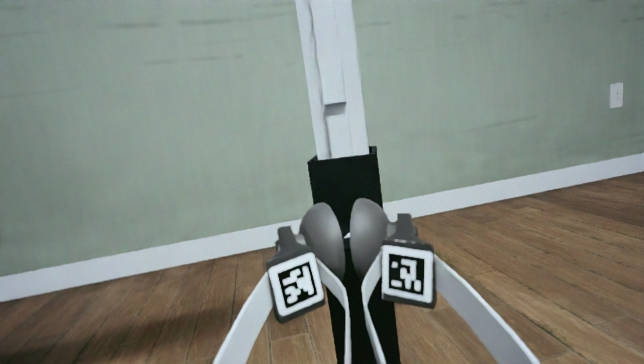

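not run: a stop came earlier in this reply.

not run: a stop came earlier in this reply.

Request:
execute_actions(
  actions=[
    {"r1":{"joints":{"gripper_m":0.06}},"r2":{"joints":{"lift_m":0.743}}},
  ],
  cameras=[],
)

Request:
execute_actions(
  actions=[
    {"r1":{"joints":{"arm_m":0.312}}},
  ],
  cameras=[],
)

Request:
execute_actions(
  actions=[
    {"r1":{"joints":{"gripper_m":-0.05}}},
  ],
  cameras=[],
)

Request:
execute_actions(
  actions=[
    {"r1":{"joints":{"arm_m":0.28}},"r2":{"joints":{"lift_m":0.86}}},
  ],
  cameras=["r1_wrist_camera"],
)

Scene clock: 310.23 s.
r1.base_odometry: x=+0.400 y=-3.401 heading=-0.846 (m, m, rad; r1's odometry frame)
r1.turned_by_wheels: +0.000 (rad since the last result)
r1.turned_by_imu: +0.000 (rad since the last result)
r1.base_tilt: forward=-0.9 right=-0.5 (deg)
r1.lidar_m: 2.05 2.05 2.44 0.61 0.61 0.87 2.70 2.70 2.19 0.72 0.81 0.84
r1.head_depth_mm: 1834 2139 2313 1845 1549 1329 1165 / 1810 2073 2271 1849 1539 1318 1152 / 1767 2021 2104 1810 1526 1311 1151 / 1732 1959 812 1742 1445 1253 1146 / 1695 1934 2005 1778 1501 1297 1138 / 1664 1859 778 1779 1484 1285 1134 / 1638 1780 1961 1749 1483 1207 1122
r1.base_status: not commanded
r1.joint_positions: lift_m=+0.325 arm_m=+0.277 wrist_yaw_rad=-0.001 wrist_pitch_rad=-0.018 wrist_roll_rad=+0.004 gripper_m=+0.060 head_pan_rad=-1.577 head_tilt_rad=-0.791
r1.joint_status: all done
r1.motor_effort: left_wheel=+0(0) right_wheel=+1(1) lift_m=+23(22) arm_m=-4(10) wrist_yaw_rad=+1(1) wrist_pitch_rad=+5(6) wrist_roll_rad=-1(1) gripper_m=+0(83) head_pan_rad=+3(3) head_tilt_rad=-5(5) (%)
r1.hand_pose: x=-0.0216 y=-0.6781 z=+0.4352 quat_wxyz=(+0.706, +0.007, -0.708, -0.007) (m; r1's base frame)
r1.wrist_depth_mm: - - - 192 - - - / - - - 199 - - - / - - - 200 - - - / - - - 202 - - - / - - - 207 - - - / - - - 554 788 865 785 / 924 861 776 709 684 686 653
r2.base_odometry: x=-3.319 y=-0.435 heading=-2.700 (m, m, rad; r2's odometry frame)
r2.turned_by_wheels: +0.000 (rad since the last result)
r2.turned_by_imu: +0.000 (rad since the last result)
r2.base_tilt: forward=+0.5 right=+0.6 (deg)
r2.lidar_m: 1.19 1.23 1.65 1.68 1.74 2.36 1.54 0.81 3.26 0.55 1.71 1.24
r2.head_depth_mm: 2581 2832 3073 2417 627 - - / 2625 2887 3157 2447 674 1542 1278 / 2679 2952 3186 2504 1851 1550 1297 / 2750 3041 3279 2522 1933 1546 1299 / 2819 3093 3282 2555 1957 1566 1313 / 2566 2620 2724 2507 1958 1581 1320 / 2074 2118 2176 2250 1969 1591 1326
r2.base_status: not commanded
r2.joint_positions: lift_m=+0.743 arm_m=+0.160 wrist_yaw_rad=-0.001 wrist_pitch_rad=-0.057 wrist_roll_rad=+0.002 gripper_m=-0.031 head_pan_rad=-1.293 head_tilt_rad=-0.506
r2.joint_status: all done
r2.on_its_own: wrist_pitch_rad moved +0.091 toward your old target +0.000
r2.motor_effort: left_wheel=+0(1) right_wheel=+1(0) lift_m=+23(31) arm_m=+14(14) wrist_yaw_rad=+2(2) wrist_pitch_rad=+27(67) wrist_roll_rad=-1(1) gripper_m=-21(21) head_pan_rad=-2(3) head_tilt_rad=+4(2) (%)
r2.hand_pose: x=-0.0218 y=-0.5595 z=+0.8431 quat_wxyz=(+0.706, +0.020, -0.707, -0.021) (m; r2's base frame)
r2.wrist_depth_mm: - - - - - - - / - - - - - - - / - - - - - - - / - - 173 181 190 - - / - 125 110 110 113 127 - / - - - 170 87 83 - / - - - 184 - - -
pictures: none
No camera images: the call's "cameras" was empty. Leave "cameras" out to get every camera's image.

Scene clock: 311.53 s.
r1.base_odometry: x=+0.400 y=-3.401 heading=-0.846 (m, m, rad; r1's odometry frame)
r1.turned_by_wheels: +0.000 (rad since the last result)
r1.turned_by_imu: +0.000 (rad since the last result)
r1.base_tilt: forward=-0.9 right=-0.5 (deg)
r1.lidar_m: 2.06 2.06 2.43 0.61 0.62 0.87 2.70 2.69 2.19 0.72 0.81 0.84
r1.head_depth_mm: 1842 2129 2313 1862 1543 1331 1163 / 1806 2071 2288 1841 1540 1317 1158 / 1767 2025 2121 1813 1527 1317 1146 / 1736 1954 815 1757 1512 1279 1142 / 1695 1942 2003 1789 1506 1294 1136 / 1664 1851 779 1776 1494 1289 1126 / 1633 1789 1976 1755 1474 1211 1126
r1.base_status: not commanded
r1.joint_positions: lift_m=+0.325 arm_m=+0.312 wrist_yaw_rad=-0.001 wrist_pitch_rad=-0.019 wrist_roll_rad=+0.004 gripper_m=+0.060 head_pan_rad=-1.577 head_tilt_rad=-0.791
r1.joint_status: all done
r1.motor_effort: left_wheel=-1(0) right_wheel=+1(1) lift_m=+22(22) arm_m=+5(4) wrist_yaw_rad=+1(1) wrist_pitch_rad=+6(6) wrist_roll_rad=-2(1) gripper_m=+0(0) head_pan_rad=+4(2) head_tilt_rad=-5(6) (%)
r1.hand_pose: x=-0.0216 y=-0.7123 z=+0.4351 quat_wxyz=(+0.706, +0.007, -0.708, -0.007) (m; r1's base frame)
r1.wrist_depth_mm: - - - 159 - - - / - - - 164 - - - / - - - 168 - - - / - - - 167 - - - / - - - 172 171 - - / - - - 177 178 851 790 / 902 875 768 450 640 688 651
r2.base_odometry: x=-3.319 y=-0.435 heading=-2.700 (m, m, rad; r2's odometry frame)
r2.turned_by_wheels: +0.000 (rad since the last result)
r2.turned_by_imu: +0.000 (rad since the last result)
r2.base_tilt: forward=+0.5 right=+0.4 (deg)
r2.lidar_m: 1.19 1.23 1.66 1.68 1.74 2.35 1.54 0.81 3.24 0.55 1.71 1.24
r2.head_depth_mm: 2580 2787 3054 2424 628 - - / 2634 2833 3127 2458 675 1534 1271 / 2694 2920 3196 2500 1848 1546 1289 / 2772 3047 3263 2542 1928 1557 1301 / 2810 3068 3327 2576 1941 1563 1308 / 2554 2636 2702 2498 1954 1577 1320 / 2072 2125 2186 2230 1967 1585 1325
r2.base_status: not commanded
r2.joint_positions: lift_m=+0.743 arm_m=+0.160 wrist_yaw_rad=-0.001 wrist_pitch_rad=-0.057 wrist_roll_rad=+0.002 gripper_m=-0.031 head_pan_rad=-1.293 head_tilt_rad=-0.506
r2.joint_status: not commanded
r2.motor_effort: left_wheel=-1(1) right_wheel=+0(0) lift_m=+23(24) arm_m=+14(14) wrist_yaw_rad=+2(2) wrist_pitch_rad=+27(27) wrist_roll_rad=-1(0) gripper_m=-21(21) head_pan_rad=-2(2) head_tilt_rad=+3(3) (%)
r2.hand_pose: x=-0.0218 y=-0.5595 z=+0.8431 quat_wxyz=(+0.706, +0.020, -0.707, -0.021) (m; r2's base frame)
r2.wrist_depth_mm: - - - - - - - / - - - - - - - / - - - - - - - / - - 173 180 188 - - / - 125 110 111 113 127 - / - - - 170 87 83 - / - - - 184 - - -
pictures: none
No camera images: the call's "cameras" was empty. Leave "cameras" out to get every camera's image.

Scene clock: 313.13 s.
r1.base_odometry: x=+0.400 y=-3.401 heading=-0.846 (m, m, rad; r1's odometry frame)
r1.turned_by_wheels: +0.000 (rad since the last result)
r1.turned_by_imu: +0.000 (rad since the last result)
r1.base_tilt: forward=-0.9 right=-0.3 (deg)
r1.lidar_m: 2.05 2.05 2.44 0.61 0.62 0.87 2.70 2.70 2.18 0.72 0.81 0.84
r1.head_depth_mm: 1839 2132 2314 1855 1549 1327 1166 / 1802 2067 2259 1827 1536 1326 1154 / 1772 2022 2092 1829 1526 1315 1149 / 1733 1957 813 1761 1506 1269 1143 / 1695 1934 2001 1791 1503 1295 1136 / 1668 1851 780 1776 1496 1282 1133 / 1638 1786 1961 1756 1480 1209 1124
r1.base_status: not commanded
r1.joint_positions: lift_m=+0.325 arm_m=+0.312 wrist_yaw_rad=-0.013 wrist_pitch_rad=-0.019 wrist_roll_rad=+0.003 gripper_m=-0.048 head_pan_rad=-1.577 head_tilt_rad=-0.791
r1.joint_status: all done
r1.on_its_own: wrist_yaw_rad is at rest, and its effort (+15) is outside its rest range (-12 to +12)
r1.motor_effort: left_wheel=-2(2) right_wheel=+5(5) lift_m=+22(22) arm_m=+4(5) wrist_yaw_rad=+15(14) wrist_pitch_rad=+5(6) wrist_roll_rad=-1(1) gripper_m=-31(100) head_pan_rad=+3(4) head_tilt_rad=-5(5) (%)
r1.hand_pose: x=-0.0248 y=-0.7123 z=+0.4351 quat_wxyz=(+0.706, +0.002, -0.708, -0.012) (m; r1's base frame)
r1.wrist_depth_mm: - - - 158 - - - / - - - 165 - - - / - - - 168 - - - / - - - 167 - - - / - - - 170 - - - / - - - 139 802 847 788 / 923 870 787 450 689 676 651
r2.base_odometry: x=-3.319 y=-0.435 heading=-2.700 (m, m, rad; r2's odometry frame)
r2.turned_by_wheels: +0.000 (rad since the last result)
r2.turned_by_imu: +0.000 (rad since the last result)
r2.base_tilt: forward=+0.4 right=+0.4 (deg)
r2.lidar_m: 1.19 1.23 1.66 1.68 1.74 2.36 1.54 0.81 3.23 0.55 1.72 1.24
r2.head_depth_mm: 2567 2790 3061 2432 627 - - / 2656 2884 3168 2481 674 1541 1271 / 2685 2937 3228 2477 1846 1534 1292 / 2768 3019 3221 2527 1918 1563 1303 / 2797 3081 3346 2583 1945 1566 1313 / 2552 2631 2738 2496 1968 1576 1315 / 2079 2119 2178 2226 1967 1602 1325
r2.base_status: not commanded
r2.joint_positions: lift_m=+0.743 arm_m=+0.160 wrist_yaw_rad=-0.001 wrist_pitch_rad=-0.057 wrist_roll_rad=+0.002 gripper_m=-0.031 head_pan_rad=-1.293 head_tilt_rad=-0.506
r2.joint_status: not commanded
r2.motor_effort: left_wheel=+0(1) right_wheel=+0(0) lift_m=+23(24) arm_m=+14(14) wrist_yaw_rad=+2(2) wrist_pitch_rad=+27(27) wrist_roll_rad=-1(1) gripper_m=-21(21) head_pan_rad=-2(3) head_tilt_rad=+3(3) (%)
r2.hand_pose: x=-0.0218 y=-0.5595 z=+0.8431 quat_wxyz=(+0.706, +0.020, -0.707, -0.021) (m; r2's base frame)
r2.wrist_depth_mm: - - - - - - - / - - - - - - - / - - - - - - - / - - 173 181 189 - - / - 125 110 111 113 127 - / - - - 170 87 83 - / - - - 183 - - -
pictures: none
No camera images: the call's "cameras" was empty. Leave "cameras" out to get every camera's image.

Scene clock: 315.47 s.
r1.base_odometry: x=+0.400 y=-3.401 heading=-0.846 (m, m, rad; r1's odometry frame)
r1.turned_by_wheels: +0.000 (rad since the last result)
r1.turned_by_imu: +0.001 (rad since the last result)
r1.base_tilt: forward=-1.1 right=-0.5 (deg)
r1.lidar_m: 2.05 2.06 2.43 0.61 0.61 0.87 2.70 2.70 2.18 0.71 0.81 0.84
r1.head_depth_mm: 1860 2149 2306 1862 1548 1327 1165 / 1813 2072 2274 1834 1524 1316 1159 / 1758 1967 2171 1823 1526 1314 1151 / 1740 1897 853 1760 1484 1253 1147 / 1684 1904 2081 1787 1497 1297 1134 / 1664 1778 2061 1772 1492 1281 1128 / 1631 692 2040 1757 1488 1215 1126
r1.base_status: not commanded
r1.joint_positions: lift_m=+0.325 arm_m=+0.281 wrist_yaw_rad=+0.000 wrist_pitch_rad=+0.008 wrist_roll_rad=+0.004 gripper_m=-0.042 head_pan_rad=-1.577 head_tilt_rad=-0.791
r1.joint_status: all done
r1.on_its_own: gripper_m is held at -0.044, not at your -0.050, by its stall guard, which is not easing now
r1.motor_effort: left_wheel=+0(2) right_wheel=+1(5) lift_m=+22(22) arm_m=-11(26) wrist_yaw_rad=+0(15) wrist_pitch_rad=-2(6) wrist_roll_rad=-2(3) gripper_m=-21(30) head_pan_rad=+3(4) head_tilt_rad=-5(5) (%)
r1.hand_pose: x=-0.0216 y=-0.6823 z=+0.4420 quat_wxyz=(+0.706, -0.003, -0.708, +0.002) (m; r1's base frame)
r1.wrist_depth_mm: - - - 190 - - - / - - - 195 - - - / - - - 201 - - - / - - - 197 - - - / - - - 202 - - - / - - - 209 855 888 831 / 960 900 843 715 728 718 685
r2.base_odometry: x=-3.319 y=-0.435 heading=-2.700 (m, m, rad; r2's odometry frame)
r2.turned_by_wheels: +0.000 (rad since the last result)
r2.turned_by_imu: +0.000 (rad since the last result)
r2.base_tilt: forward=+0.5 right=+0.5 (deg)
r2.lidar_m: 1.19 1.23 1.66 1.68 1.74 2.35 1.54 0.81 3.26 0.55 1.72 1.24
r2.head_depth_mm: 2593 2823 3057 2455 608 - 1198 / 2638 2893 3172 2494 1181 1516 1191 / 2691 2939 3174 2500 1917 1538 1293 / 2728 3033 3258 2537 1924 1556 1302 / 2787 3016 3284 2589 1944 1558 1305 / 2534 2612 2712 2513 1939 1575 1322 / 2076 2126 2190 2242 1977 1588 1320
r2.base_status: not commanded
r2.joint_positions: lift_m=+0.812 arm_m=+0.161 wrist_yaw_rad=+0.000 wrist_pitch_rad=-0.157 wrist_roll_rad=+0.005 gripper_m=-0.031 head_pan_rad=-1.293 head_tilt_rad=-0.506
r2.joint_status: lift_m contact_stop (moved +0.068 of +0.117)
r2.on_its_own: lift_m is slack since a contact_stop, until your next command for it (your +0.860 is given up); wrist_pitch_rad is at rest, and its effort (+73) is outside its rest range (-20 to +32)
r2.motor_effort: left_wheel=+0(3) right_wheel=+1(2) lift_m=+30(55) arm_m=+5(14) wrist_yaw_rad=+0(3) wrist_pitch_rad=+73(100) wrist_roll_rad=-2(14) gripper_m=-20(21) head_pan_rad=-2(2) head_tilt_rad=+2(3) (%)
r2.hand_pose: x=-0.0215 y=-0.5550 z=+0.8865 quat_wxyz=(+0.703, +0.055, -0.707, -0.056) (m; r2's base frame)
r2.wrist_depth_mm: - - - - - - - / - - - - - - - / - - - - - - - / - - 171 175 180 - - / - 127 121 123 125 - - / - - - 101 96 102 - / - - - 198 - 85 -
pictures: r1_wrist_camera
Images, in order (width x height): r1_wrist_camera 644x364.

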